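## Task

Bring the liquid handler deck into agreement with this run sheet: D1 holds one-well reservoir C15, uncovered and empty, with its labelled end beside the corner engraved 'A1'; D2 holds a full 200 uL tip rack with no cover; D3 holds a full 1000 uL tip rack with no cover; D4 holds sample plate M09 with its lid removed, that lid resting between the posts of LP1 with the same side up as when it sat on the plate; D5 holds deep-well block B38 with its seal on. Each item on a deck position must rest flat within the locators, well A1 at the 'A1' corner. Anything the sheet does not list must finish standing directly on a shelf of SHELF (not stacked on another item), every such plate wearing its own lid and every such tip rack wearing a cover. A cover not on a rack must lie flat on SHELF, either on the shelf itself or on another cover. The gripper must never carry anything above a reservoir, or above a plate lacking a squarely seated lid, unless the carried thing is a plate's lid; doing so fails. Nothing may count on the robot holding it in place at the end: release, move clear (contact with READY or its box is fine), then press READY once. If no change is needed, just press READY with all labware left as found. Do not press READY while anything you needed to fix is still wrong.

## Robot and tools

ROBOT. One four-axis SCARA plate mover (scara4) with a single two-finger gripper that always stays level; it cannot tilt. Joints from base outward: lift 0.000 to 0.550 m, shoulder -2.000 to 2.000 rad, elbow -2.800 to 2.800 rad, wrist yaw -12.566 to 12.566 rad. The fingers point along the gripper's +x axis and close along its y axis. The controlled point, end_effector_position, sits midway between the rubber pads, 2 to 3 cm behind the fingertips. Finger gap runs from 0.140 m (open) down to 0.066 m (closed; the tips never touch, so one tip can push one key while the other pushes a second).

FRAME. Results report pose in the scene frame: origin on the table top under the arm base, +z up, +y to the left when facing along +x. Position is in metres, orientation as quaternion wxyz. Reported position can be slightly off, more so at long reach.

STATIONS. D1 to D5 are deck positions in a row, D1 on the left seen from the base. SHELF stores labware, LP1 is the lid park, RG is a spare nest for regripping, READY is the finishing key on its own box; press it by pushing horizontally straight into the box until it latches. On labelled labware, well A1 is at the labelled short end, in the corner opposite the labelled long side. Lid and seal labels carry the item ID at either end and say nothing about A1. Tip racks carry their size (200 or 1000) in the same two label spots.

execute_actions(actions). actions is a list of actions; each action is a table of at most 15 rows, one row per 1/30 s control step; a shorter table repeats its final row until 15 steps (0.5 s) pass. An empty list only returns state and images. Each row is five numbers in [-1, 1]: dx, dy, dz, rz, opening. The first four are an offset, in the gripper's own axes, from the gripper pose measured when that action began (for a call's first action, the pose in the latest result). Every row refers to that same start, not the previous row. Scale: 1.0 = 0.6 m or 180 degrees; positive rz turns from +x toward +y. opening is absolute, not an offset: +1 fully open, -1 closed; going open to closed takes at least about 0.6 s. Each step the commanded pose is clipped to within 70 mm and 16 degrees of the measured pose, so large offsets need several actions. Results list end_effector_position at some steps; HELD marks a step partly held back.

move(target, speed, blocking). target is one row in the same layout and scale, an offset in gripper axes from the pose in the latest result that shows one; opening is absolute and applied at the start. The straight-line path lasts 0.5 to 10 s and is cut off at 10 s. speed is in m/s, 0.002 to 0.5, default 0.25; rotation capped at twice that in rad/s. The path ignores obstacles and the arm may lag or overshoot speed. With blocking=false you get a result after 0.5 s while motion continues; until a result shows it ended, further rows and moves are refused, so use wait or stop. The move: line reports the ending (done, off_target, moving, held, fault), active limits (paced = pose clipped; held = steps blocked by a check, after which the arm may jump fast) and distance from target.

wait(seconds): 0 to 10 s, arm keeps its last command; returns early if a running move ends. stop(): brakes a running move; fingers keep moving. zoom_image(camera, region): camera is cam_head_left, cam_head_right, cam_high, cam_low or cam_wrist (each 504x504); region is [x0, y0, x1, y1] pixels from the top-left, at most 504 by 504. finished_scene(scene): ends the current scene, given its number; irreversible.

RESULT LINES. Joint positions: lift (m), shoulder, elbow, wrist yaw (rad), then pad gap (m). grip_measured: finger opening on the command scale, possibly off by about 1 mm consistently. Hand target: pose the controller is currently driving toward. A pose unreachable line means the clearance check altered or blocked the command. MOTOR HOT appears from 85 °C; OVER-TEMPERATURE FAULT means brakes set at 100 °C until cooled.

GRIPPING. To hold something, command an opening about 0.04 below grip_measured; a smaller margin grips more gently. Pad force is roughly 18 N; fast closing squeezes harder and can spring the fingers open.

AVOID. Keep the elbow more than 0.4 rad from 0 or the arm may fold and fault. Load limits: lift 54.6 N, shoulder 8.19 N m, elbow 4.09 N m, wrist yaw 1.36 N m, including held weight; reaching one stops the arm for 10 s and drops the rest of the call. Fast contact hits harder, and a target set far beyond a contact presses harder. Offsets are from the measured pose, so repeating a small one against something rigid adds no force, but against something yielding it does. Never drop items, knock anything off the table, slam or shove hard. Holding loads heats motors, even while you think. Do not carry anything over reservoirs or lidless plates except a plate lid.

Each tool is called after "Call:" by a JSON object that holds its "name" and its "arguments".

## Session

Call:
{"name": "execute_actions", "arguments": {"actions": []}}

Scene clock: 0.00 s.
end_effector_position=(+0.5641, -0.1094, +0.1433) grip_measured=+1.00 end_effector_quat_wxyz=(+0.968, -0.000, -0.000, +0.251)
Joint positions: [ 0.138 -1.399 -1.32  -3.057  0.14 ]
Motor temperatures (°C, as the motors report them): [36 23 23 24]
Hand target: +0.564, -0.109, +0.143; +0.968, -0.000, -0.000, +0.251

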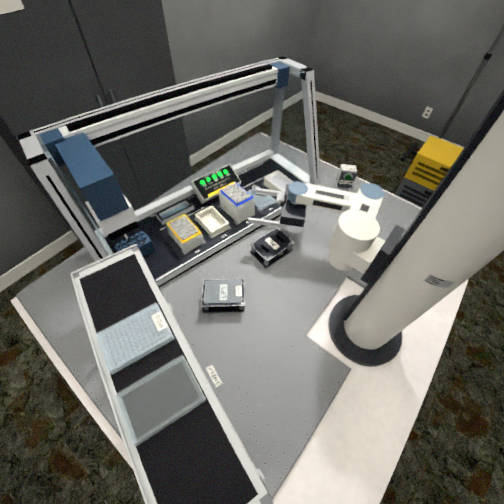

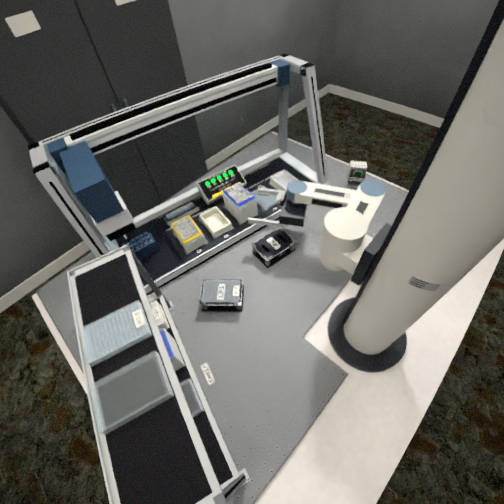

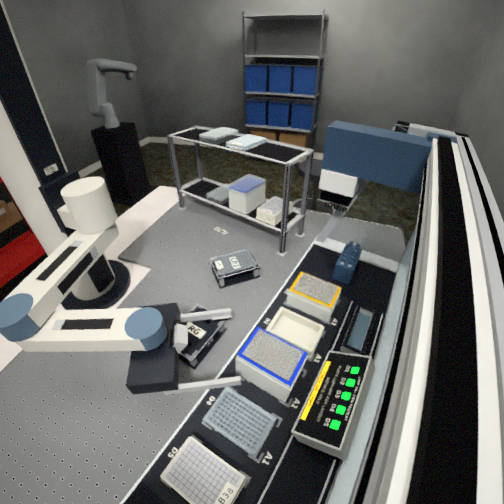

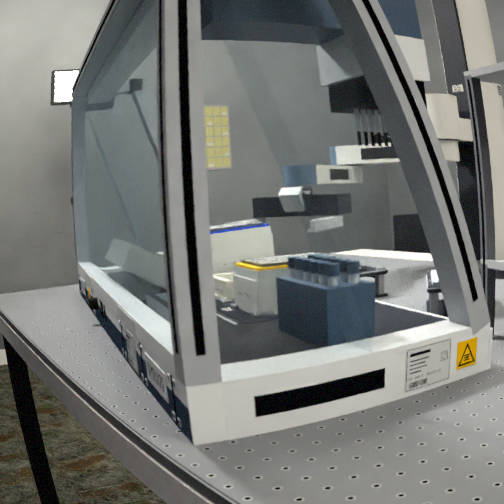

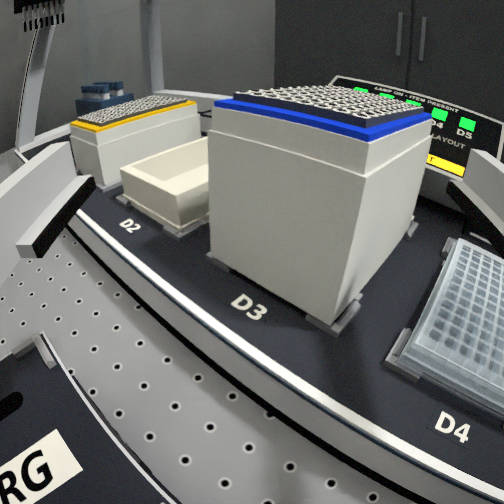

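Call:
{"name": "zoom_image", "arguments": {"camera": "cam_high", "region": [130, 330, 330, 504]}}

Call:
{"name": "zoom_image", "arguments": {"camera": "cam_high", "region": [230, 240, 390, 410]}}

Call:
{"name": "zoom_image", "arguments": {"camera": "cam_high", "region": [160, 110, 330, 300]}}

Call:
{"name": "zoom_image", "arguments": {"camera": "cam_head_left", "region": [140, 150, 320, 330]}}

Region (130, 330, 330, 504) of cam_high's 504x504 image, scaled by 2.520, with more detail than that image has; it fills the top 438 rows of this view, and the rest is white.

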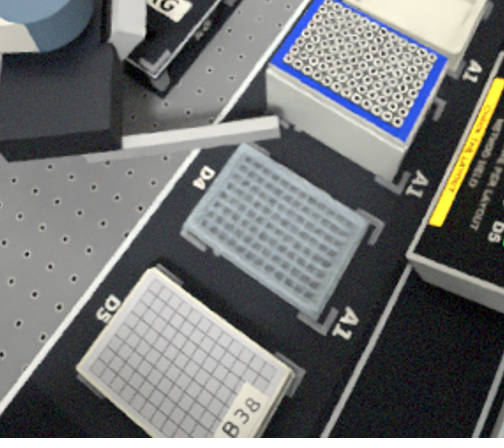

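Region (230, 240, 390, 410) of cam_high's 504x504 image, scaled by 2.965, with more detail than that image has; it fills the left 474 columns of this view, and the rest is white.

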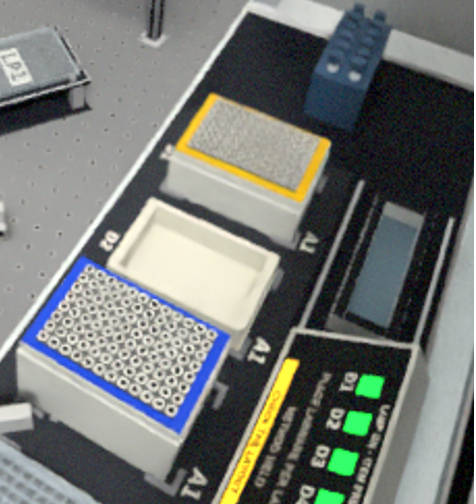

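Region (160, 110, 330, 300) of cam_high's 504x504 image, scaled by 2.653, with more detail than that image has; it fills the left 451 columns of this view, and the rest is white.

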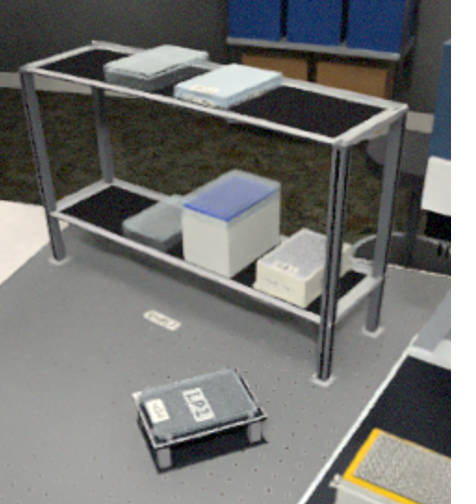

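Region (140, 150, 320, 330) of cam_head_left's 504x504 image, scaled by 2.800, with more detail than that image has.

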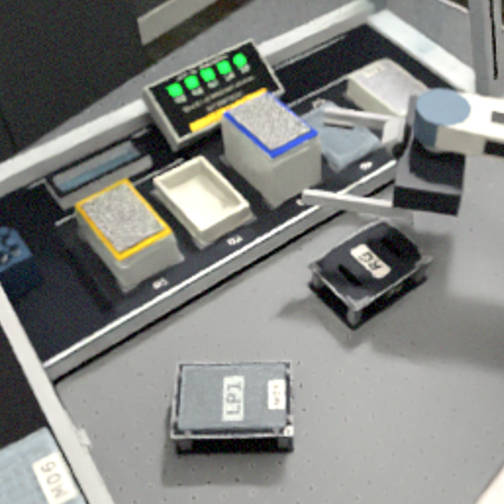

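Call:
{"name": "zoom_image", "arguments": {"camera": "cam_high", "region": [190, 375, 300, 475]}}

Call:
{"name": "zoom_image", "arguments": {"camera": "cam_wrist", "region": [340, 200, 504, 460]}}

Call:
{"name": "zoom_image", "arguments": {"camera": "cam_wrist", "region": [50, 70, 250, 270]}}

Call:
{"name": "zoom_image", "arguments": {"camera": "cam_wrist", "region": [190, 180, 440, 350]}}

Region (190, 375, 300, 475) of cam_high's 504x504 image, scaled by 4.582, with more detail than that image has; it fills the top 458 rows of this view, and the rest is white.

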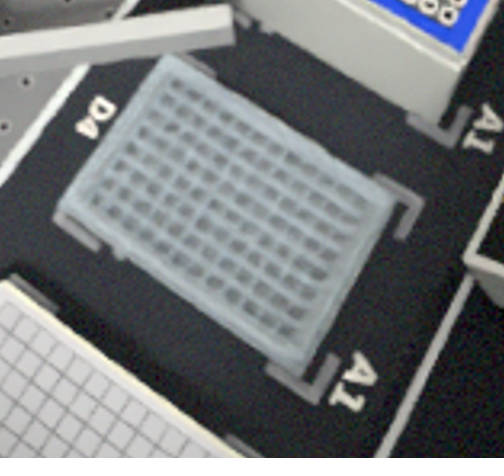

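Region (340, 200, 504, 460) of cam_wrist's 504x504 image, scaled by 1.938, with more detail than that image has; it fills the left 318 columns of this view, and the rest is white.

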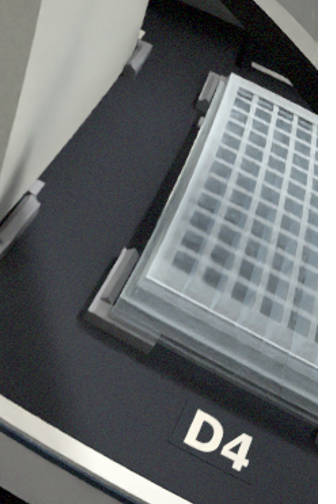

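Region (50, 70, 250, 270) of cam_wrist's 504x504 image, scaled by 2.520, with more detail than that image has.

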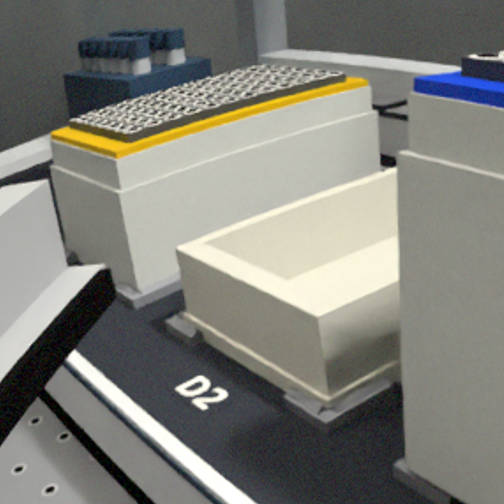

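Region (190, 180, 440, 350) of cam_wrist's 504x504 image, scaled by 2.016, with more detail than that image has; it fills the top 343 rows of this view, and the rest is white.

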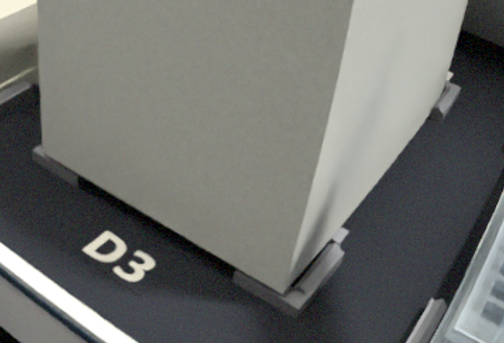

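Call:
{"name": "zoom_image", "arguments": {"camera": "cam_wrist", "region": [290, 270, 380, 345]}}

Call:
{"name": "zoom_image", "arguments": {"camera": "cam_wrist", "region": [375, 310, 465, 400]}}

Call:
{"name": "zoom_image", "arguments": {"camera": "cam_wrist", "region": [90, 160, 220, 250]}}

Call:
{"name": "zoom_image", "arguments": {"camera": "cam_high", "region": [150, 420, 270, 504]}}

Region (290, 270, 380, 345) of cam_wrist's 504x504 image, scaled by 5.600, with more detail than that image has.

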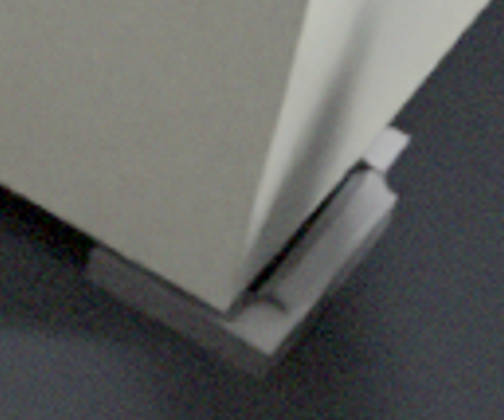

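Region (375, 310, 465, 400) of cam_wrist's 504x504 image, scaled by 5.600, with more detail than that image has.

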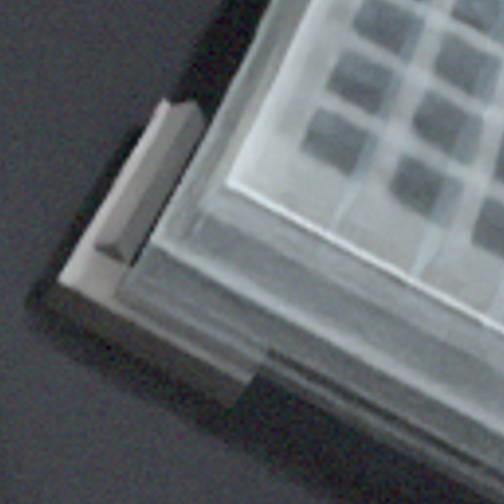

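Region (90, 160, 220, 250) of cam_wrist's 504x504 image, scaled by 3.877, with more detail than that image has; it fills the top 349 rows of this view, and the rest is white.

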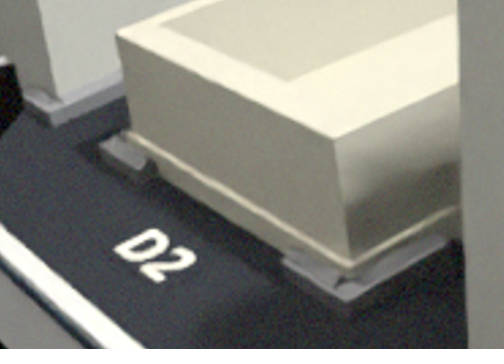

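Region (150, 420, 270, 504) of cam_high's 504x504 image, scaled by 4.200, with more detail than that image has; it fills the top 353 rows of this view, and the rest is white.

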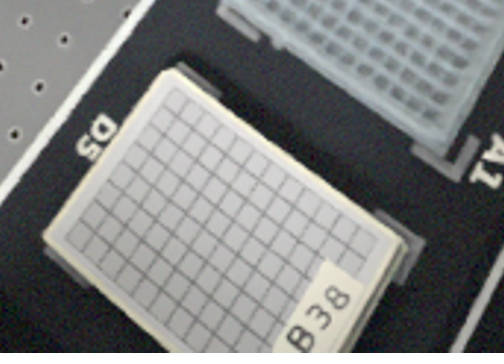

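Call:
{"name": "zoom_image", "arguments": {"camera": "cam_head_left", "region": [180, 260, 270, 330]}}

Call:
{"name": "zoom_image", "arguments": {"camera": "cam_high", "region": [200, 235, 280, 300]}}

Call:
{"name": "zoom_image", "arguments": {"camera": "cam_head_left", "region": [70, 280, 250, 460]}}

Call:
{"name": "zoom_image", "arguments": {"camera": "cam_head_right", "region": [70, 270, 250, 450]}}

Region (180, 260, 270, 330) of cam_head_left's 504x504 image, scaled by 5.600, with more detail than that image has.

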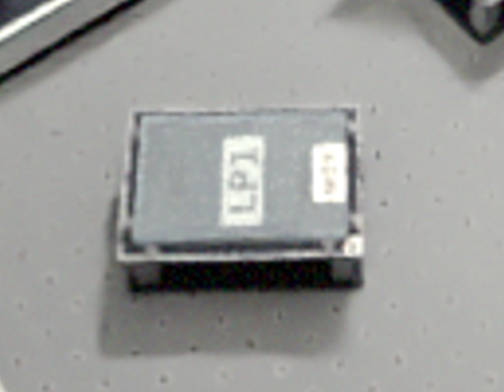

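Region (200, 235, 280, 300) of cam_high's 504x504 image, scaled by 6.300, with more detail than that image has; it fills the top 410 rows of this view, and the rest is white.

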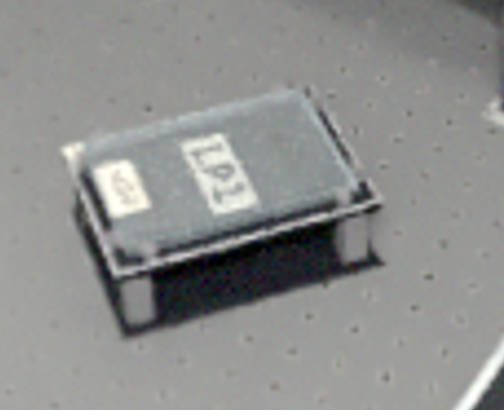

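Region (70, 280, 250, 460) of cam_head_left's 504x504 image, scaled by 2.800, with more detail than that image has.

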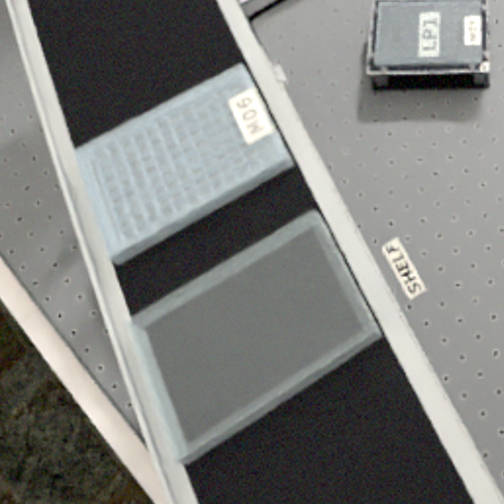

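Region (70, 270, 250, 450) of cam_head_right's 504x504 image, scaled by 2.800, with more detail than that image has.

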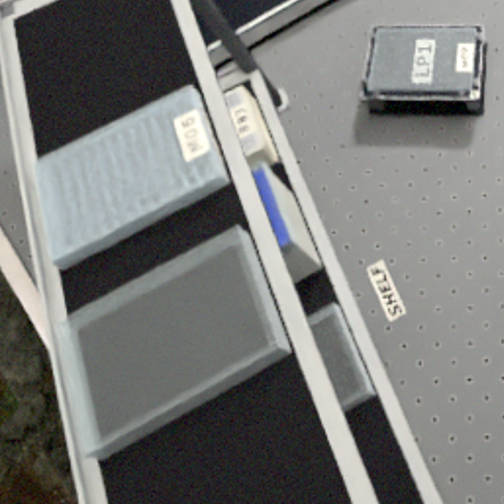

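Call:
{"name": "zoom_image", "arguments": {"camera": "cam_head_left", "region": [140, 300, 185, 345]}}

Call:
{"name": "zoom_image", "arguments": {"camera": "cam_head_left", "region": [225, 275, 255, 305]}}

Call:
{"name": "zoom_image", "arguments": {"camera": "cam_high", "region": [190, 115, 280, 165]}}

Call:
{"name": "zoom_image", "arguments": {"camera": "cam_high", "region": [195, 165, 305, 240]}}

Region (140, 300, 185, 345) of cam_head_left's 504x504 image, scaled by 11.200, with more detail than that image has.

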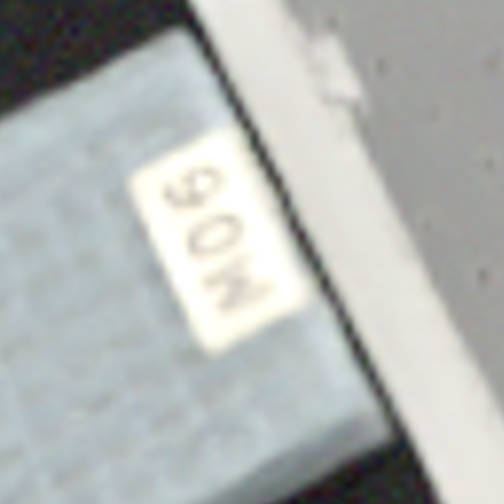

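Region (225, 275, 255, 305) of cam_head_left's 504x504 image, scaled by 16.800, with more detail than that image has.

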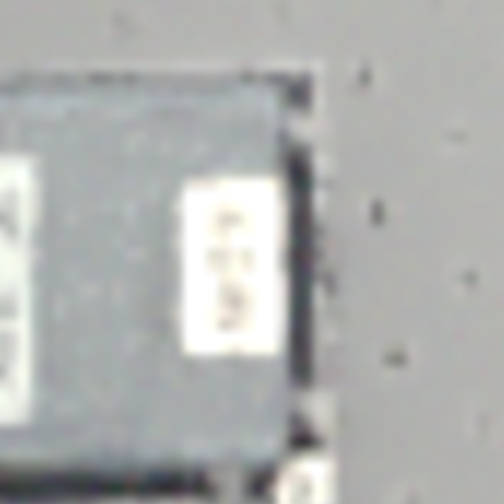

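Region (190, 115, 280, 165) of cam_high's 504x504 image, scaled by 5.600, with more detail than that image has.

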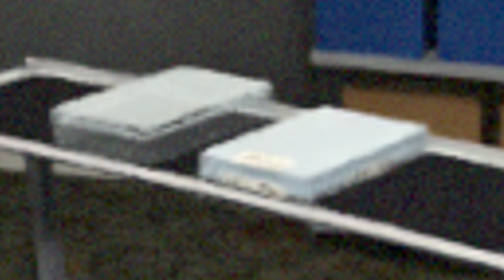

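Region (195, 165, 305, 240) of cam_high's 504x504 image, scaled by 4.582, with more detail than that image has; it fills the top 344 rows of this view, and the rest is white.

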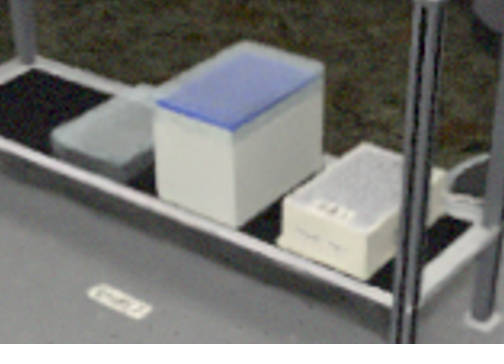

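Call:
{"name": "zoom_image", "arguments": {"camera": "cam_high", "region": [230, 320, 320, 410]}}

Call:
{"name": "zoom_image", "arguments": {"camera": "cam_high", "region": [260, 262, 350, 352]}}

Call:
{"name": "zoom_image", "arguments": {"camera": "cam_low", "region": [200, 210, 400, 350]}}

Call:
{"name": "zoom_image", "arguments": {"camera": "cam_head_left", "region": [300, 140, 400, 220]}}

Region (230, 320, 320, 410) of cam_high's 504x504 image, scaled by 5.600, with more detail than that image has.

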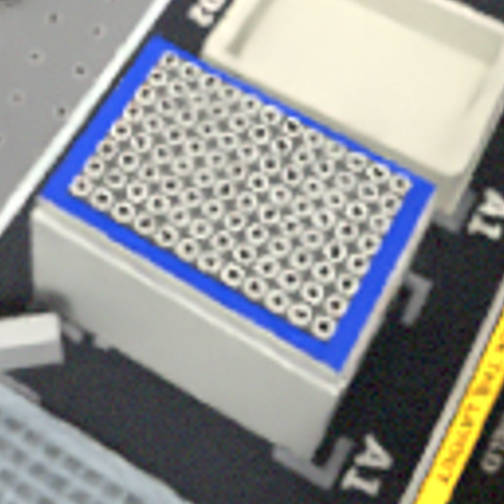

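Region (260, 262, 350, 352) of cam_high's 504x504 image, scaled by 5.600, with more detail than that image has.

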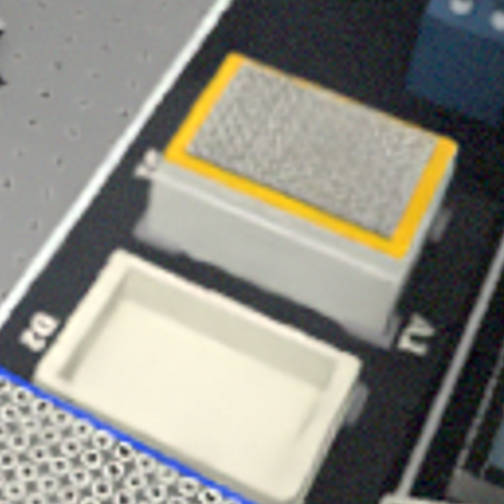

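Region (200, 210, 400, 350) of cam_low's 504x504 image, scaled by 2.520, with more detail than that image has; it fills the top 353 rows of this view, and the rest is white.

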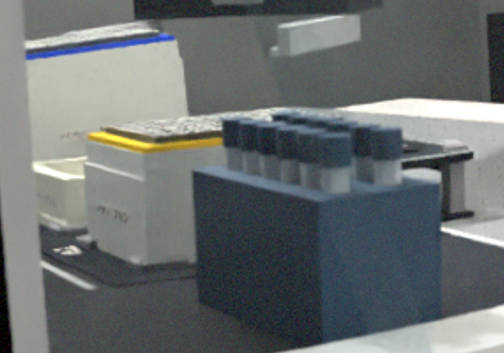

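Region (300, 140, 400, 220) of cam_head_left's 504x504 image, scaled by 5.040, with more detail than that image has; it fills the top 403 rows of this view, and the rest is white.

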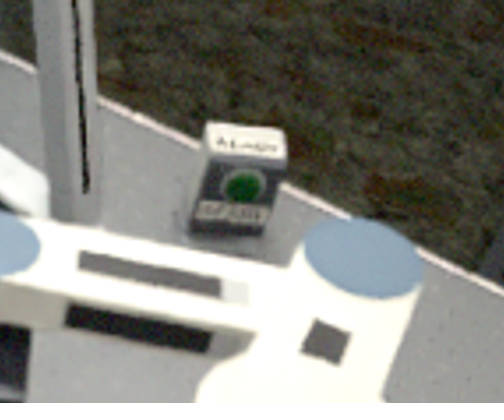

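Call:
{"name": "move", "arguments": {"target": [0.026, 0.0695, -0.0722, -0.2367, 1], "speed": 0.45}}

Scene clock: 12.17 s.
end_effector_position=(+0.5573, -0.0651, +0.0999) grip_measured=+1.00 end_effector_quat_wxyz=(+0.993, -0.000, -0.000, -0.117)
Joint positions: [ 0.095 -1.067 -0.984 -4.467  0.14 ]
Motor temperatures (°C, as the motors report them): [36 23 23 24]
Hand target: +0.557, -0.065, +0.100; +0.993, -0.000, -0.000, -0.118
Off the commanded pose: 0.000 m, 0 deg.
move: done

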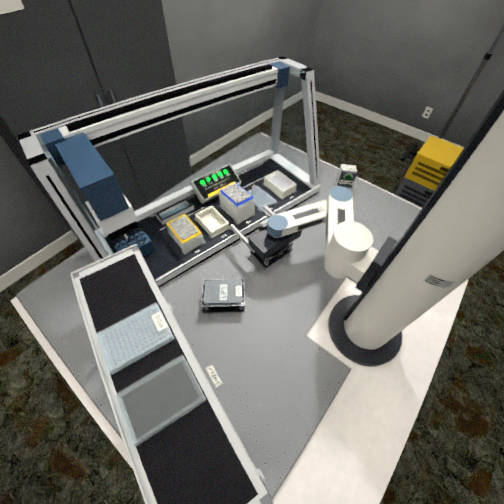

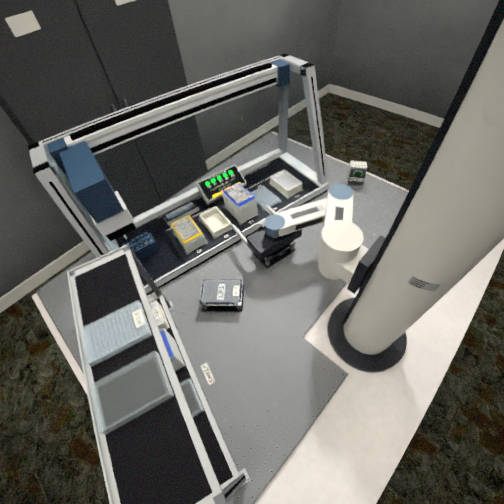

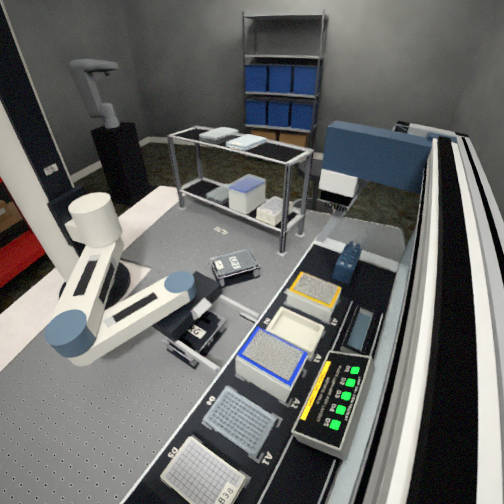

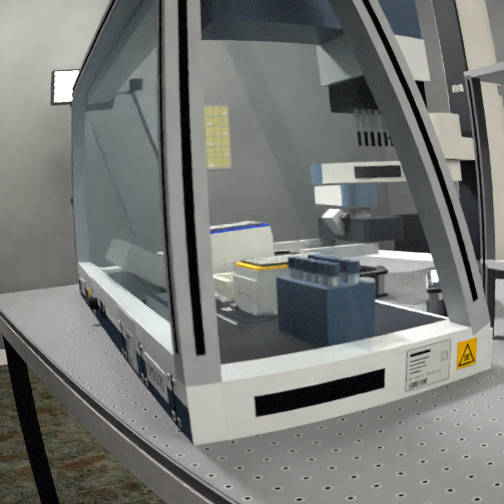

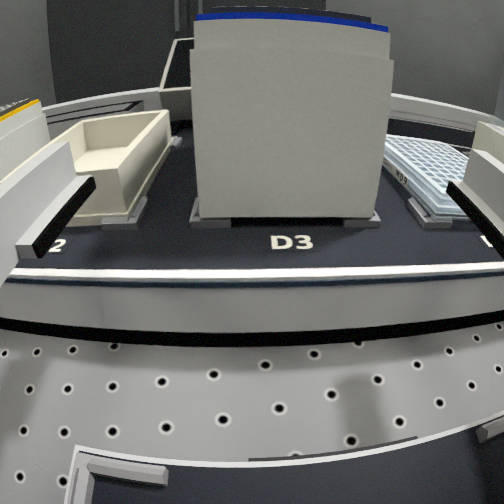

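Call:
{"name": "zoom_image", "arguments": {"camera": "cam_wrist", "region": [370, 130, 460, 230]}}

Call:
{"name": "zoom_image", "arguments": {"camera": "cam_wrist", "region": [90, 180, 270, 290]}}

Call:
{"name": "zoom_image", "arguments": {"camera": "cam_wrist", "region": [290, 180, 470, 290]}}

Region (370, 130, 460, 230) of cam_wrist's 504x504 image, scaled by 5.040, with more detail than that image has; it fills the left 454 columns of this view, and the rest is white.

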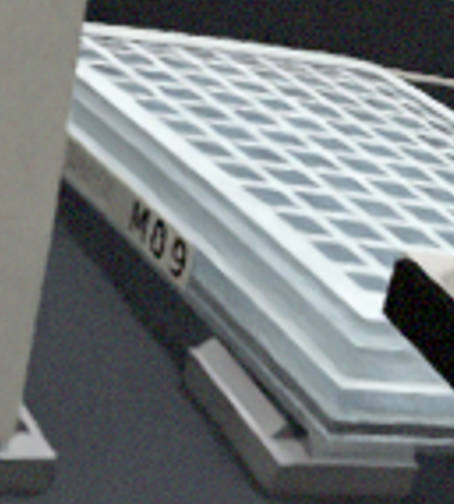

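Region (90, 180, 270, 290) of cam_wrist's 504x504 image, scaled by 2.800, with more detail than that image has.

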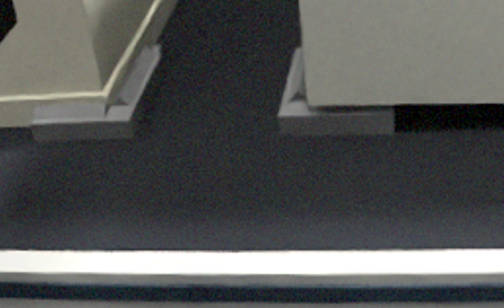

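Region (290, 180, 470, 290) of cam_wrist's 504x504 image, scaled by 2.800, with more detail than that image has.

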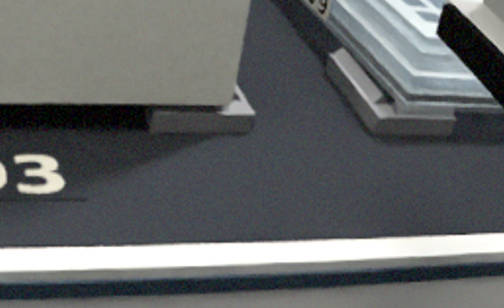

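Call:
{"name": "move", "arguments": {"target": [0.025, -0.0157, -0.0232, 0.0005, -1], "speed": 0.05}}

Scene clock: 14.70 s.
end_effector_position=(+0.5697, -0.0778, +0.0860) grip_measured=-0.98 end_effector_quat_wxyz=(+0.993, -0.000, -0.000, -0.117)
Joint positions: [ 0.081 -1.088 -1.048 -4.381  0.067]
Motor temperatures (°C, as the motors report them): [36 23 23 24]
Hand target: +0.570, -0.078, +0.086; +0.993, -0.000, -0.000, -0.117
Off the commanded pose: 0.000 m, 0 deg.
move: done

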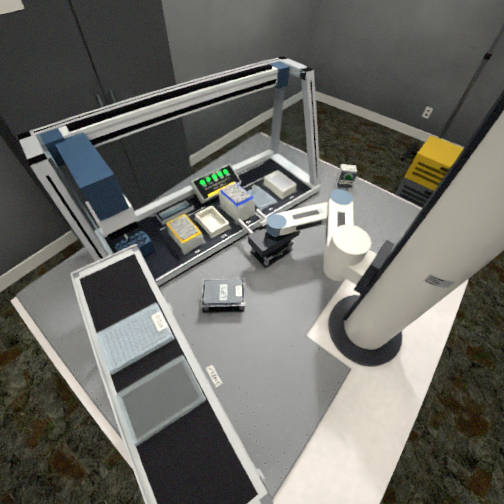

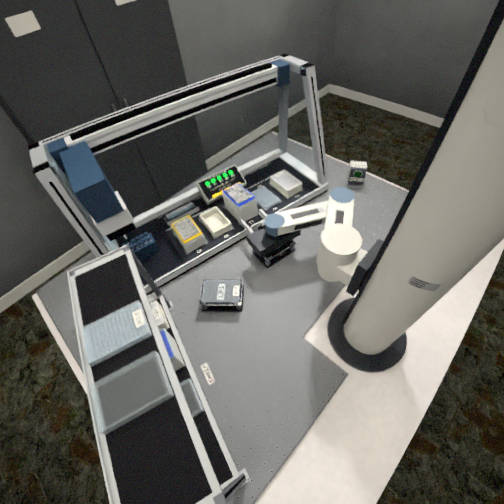

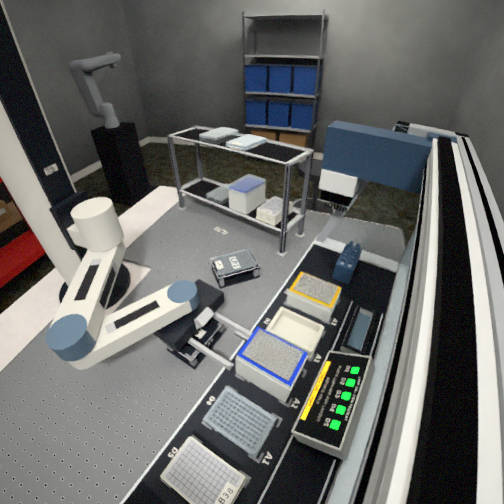

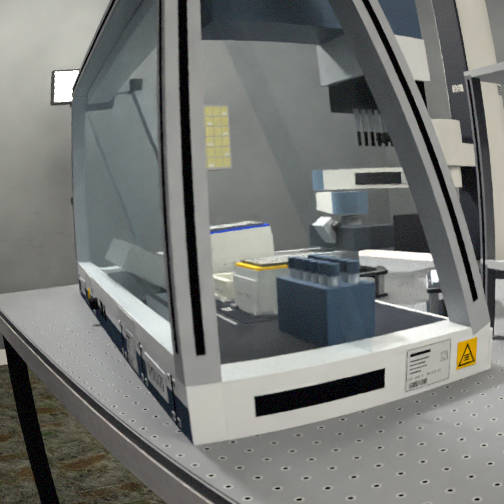

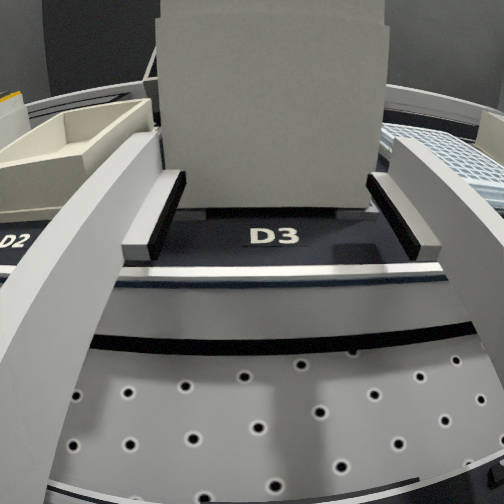

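Call:
{"name": "zoom_image", "arguments": {"camera": "cam_wrist", "region": [130, 110, 270, 240]}}

Call:
{"name": "zoom_image", "arguments": {"camera": "cam_wrist", "region": [290, 110, 430, 240]}}

Region (130, 110, 270, 240) of cam_wrist's 504x504 image, scaled by 3.600, with more detail than that image has; it fills the top 468 rows of this view, and the rest is white.

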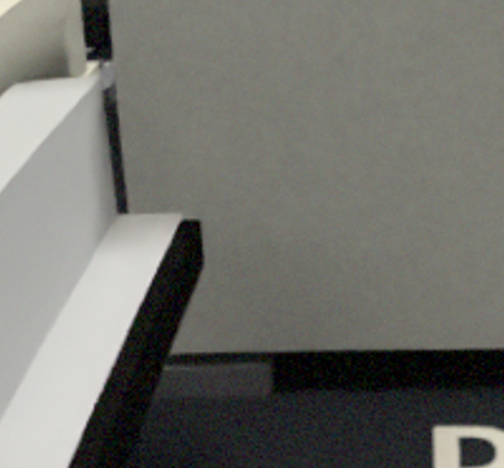

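Region (290, 110, 430, 240) of cam_wrist's 504x504 image, scaled by 3.600, with more detail than that image has; it fills the top 468 rows of this view, and the rest is white.

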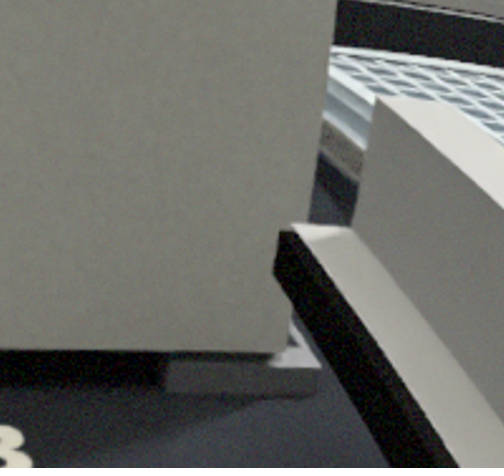

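Call:
{"name": "move", "arguments": {"target": [0.0225, 0.0018, 0, 0, -1], "speed": 0.02}}

Scene clock: 16.20 s.
end_effector_position=(+0.5830, -0.0799, +0.0860) grip_measured=-0.98 end_effector_quat_wxyz=(+0.993, -0.000, -0.000, -0.117)
Joint positions: [ 0.081 -1.065 -1.109 -4.343  0.067]
Motor temperatures (°C, as the motors report them): [36 23 23 24]
Hand target: +0.583, -0.080, +0.086; +0.993, -0.000, -0.000, -0.117
Off the commanded pose: 0.000 m, 0 deg.
move: done

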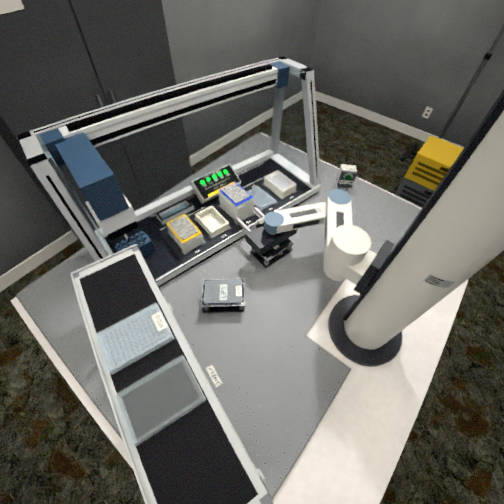

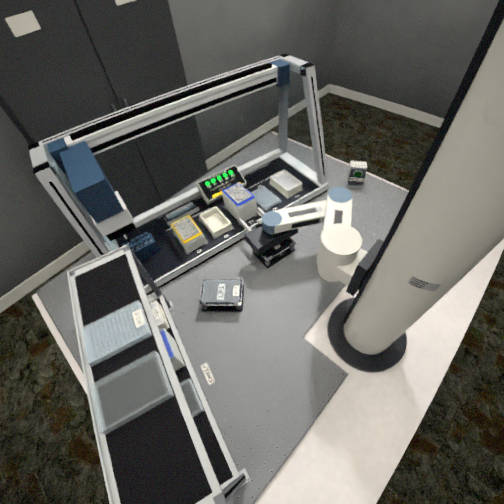

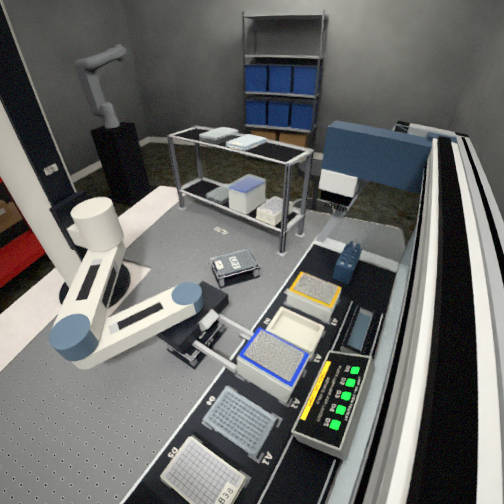

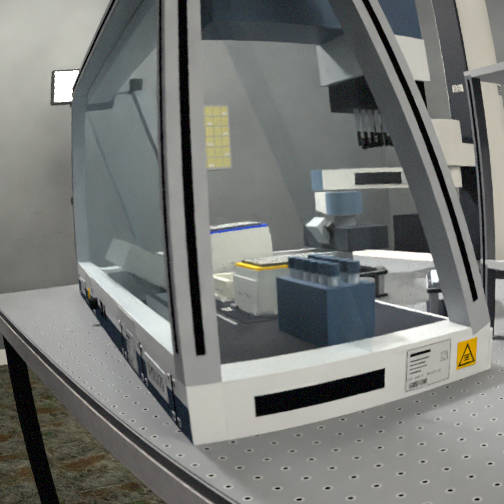

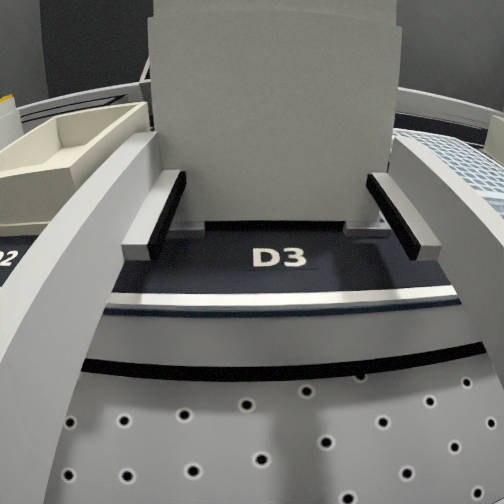

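Call:
{"name": "zoom_image", "arguments": {"camera": "cam_wrist", "region": [140, 120, 420, 260]}}

Call:
{"name": "zoom_image", "arguments": {"camera": "cam_high", "region": [230, 320, 320, 410]}}

Region (140, 120, 420, 260) of cam_wrist's 504x504 image, scaled by 1.800, with more detail than that image has.

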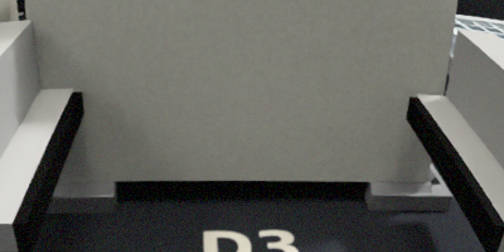

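Region (230, 320, 320, 410) of cam_high's 504x504 image, scaled by 5.600, with more detail than that image has.

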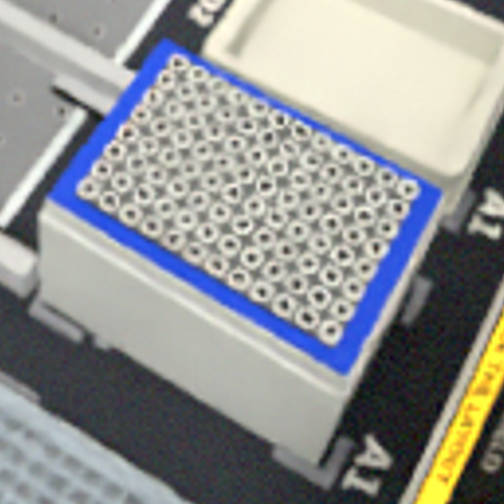

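Call:
{"name": "move", "arguments": {"target": [0.0037, 0, 0, 0, -1], "speed": 0.01}}

Scene clock: 17.20 s.
end_effector_position=(+0.5849, -0.0801, +0.0860) grip_measured=-0.98 end_effector_quat_wxyz=(+0.993, -0.000, -0.000, -0.116)
Joint positions: [ 0.081 -1.062 -1.118 -4.336  0.067]
Motor temperatures (°C, as the motors report them): [36 23 23 24]
Hand target: +0.585, -0.080, +0.086; +0.993, -0.000, -0.000, -0.117
Off the commanded pose: 0.000 m, 0 deg.
move: done

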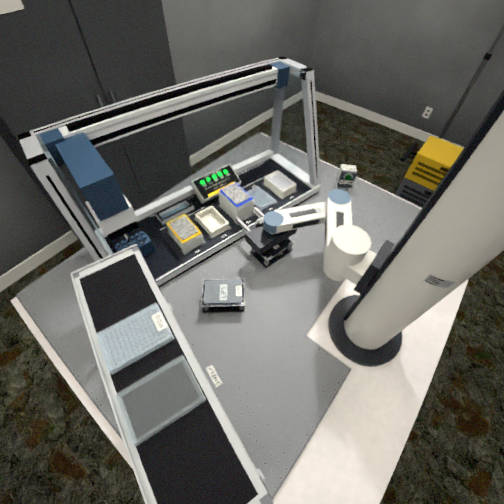

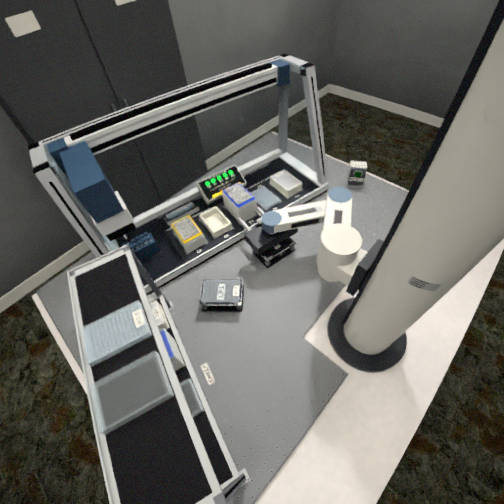

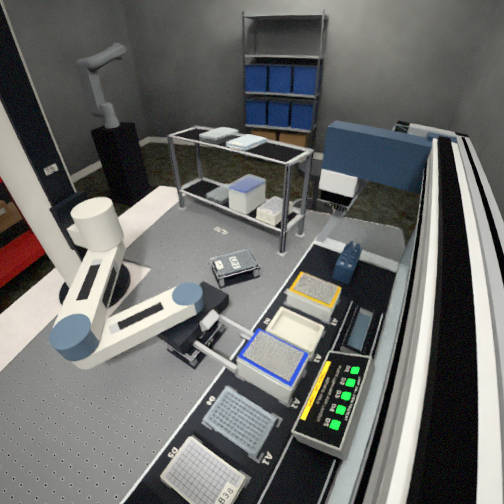

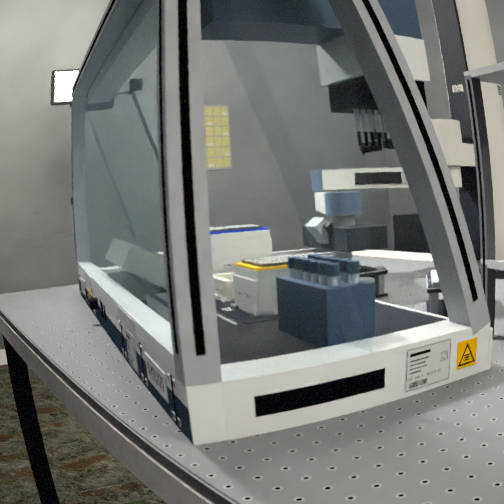

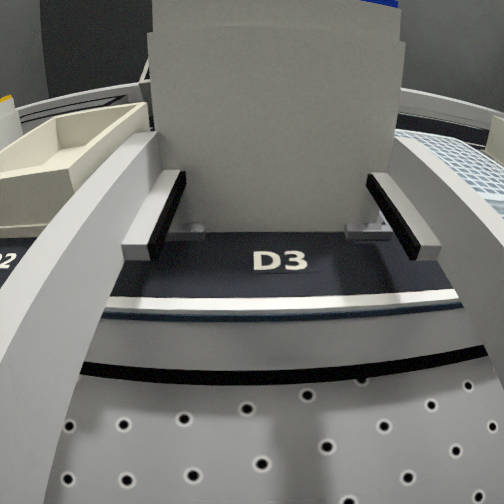

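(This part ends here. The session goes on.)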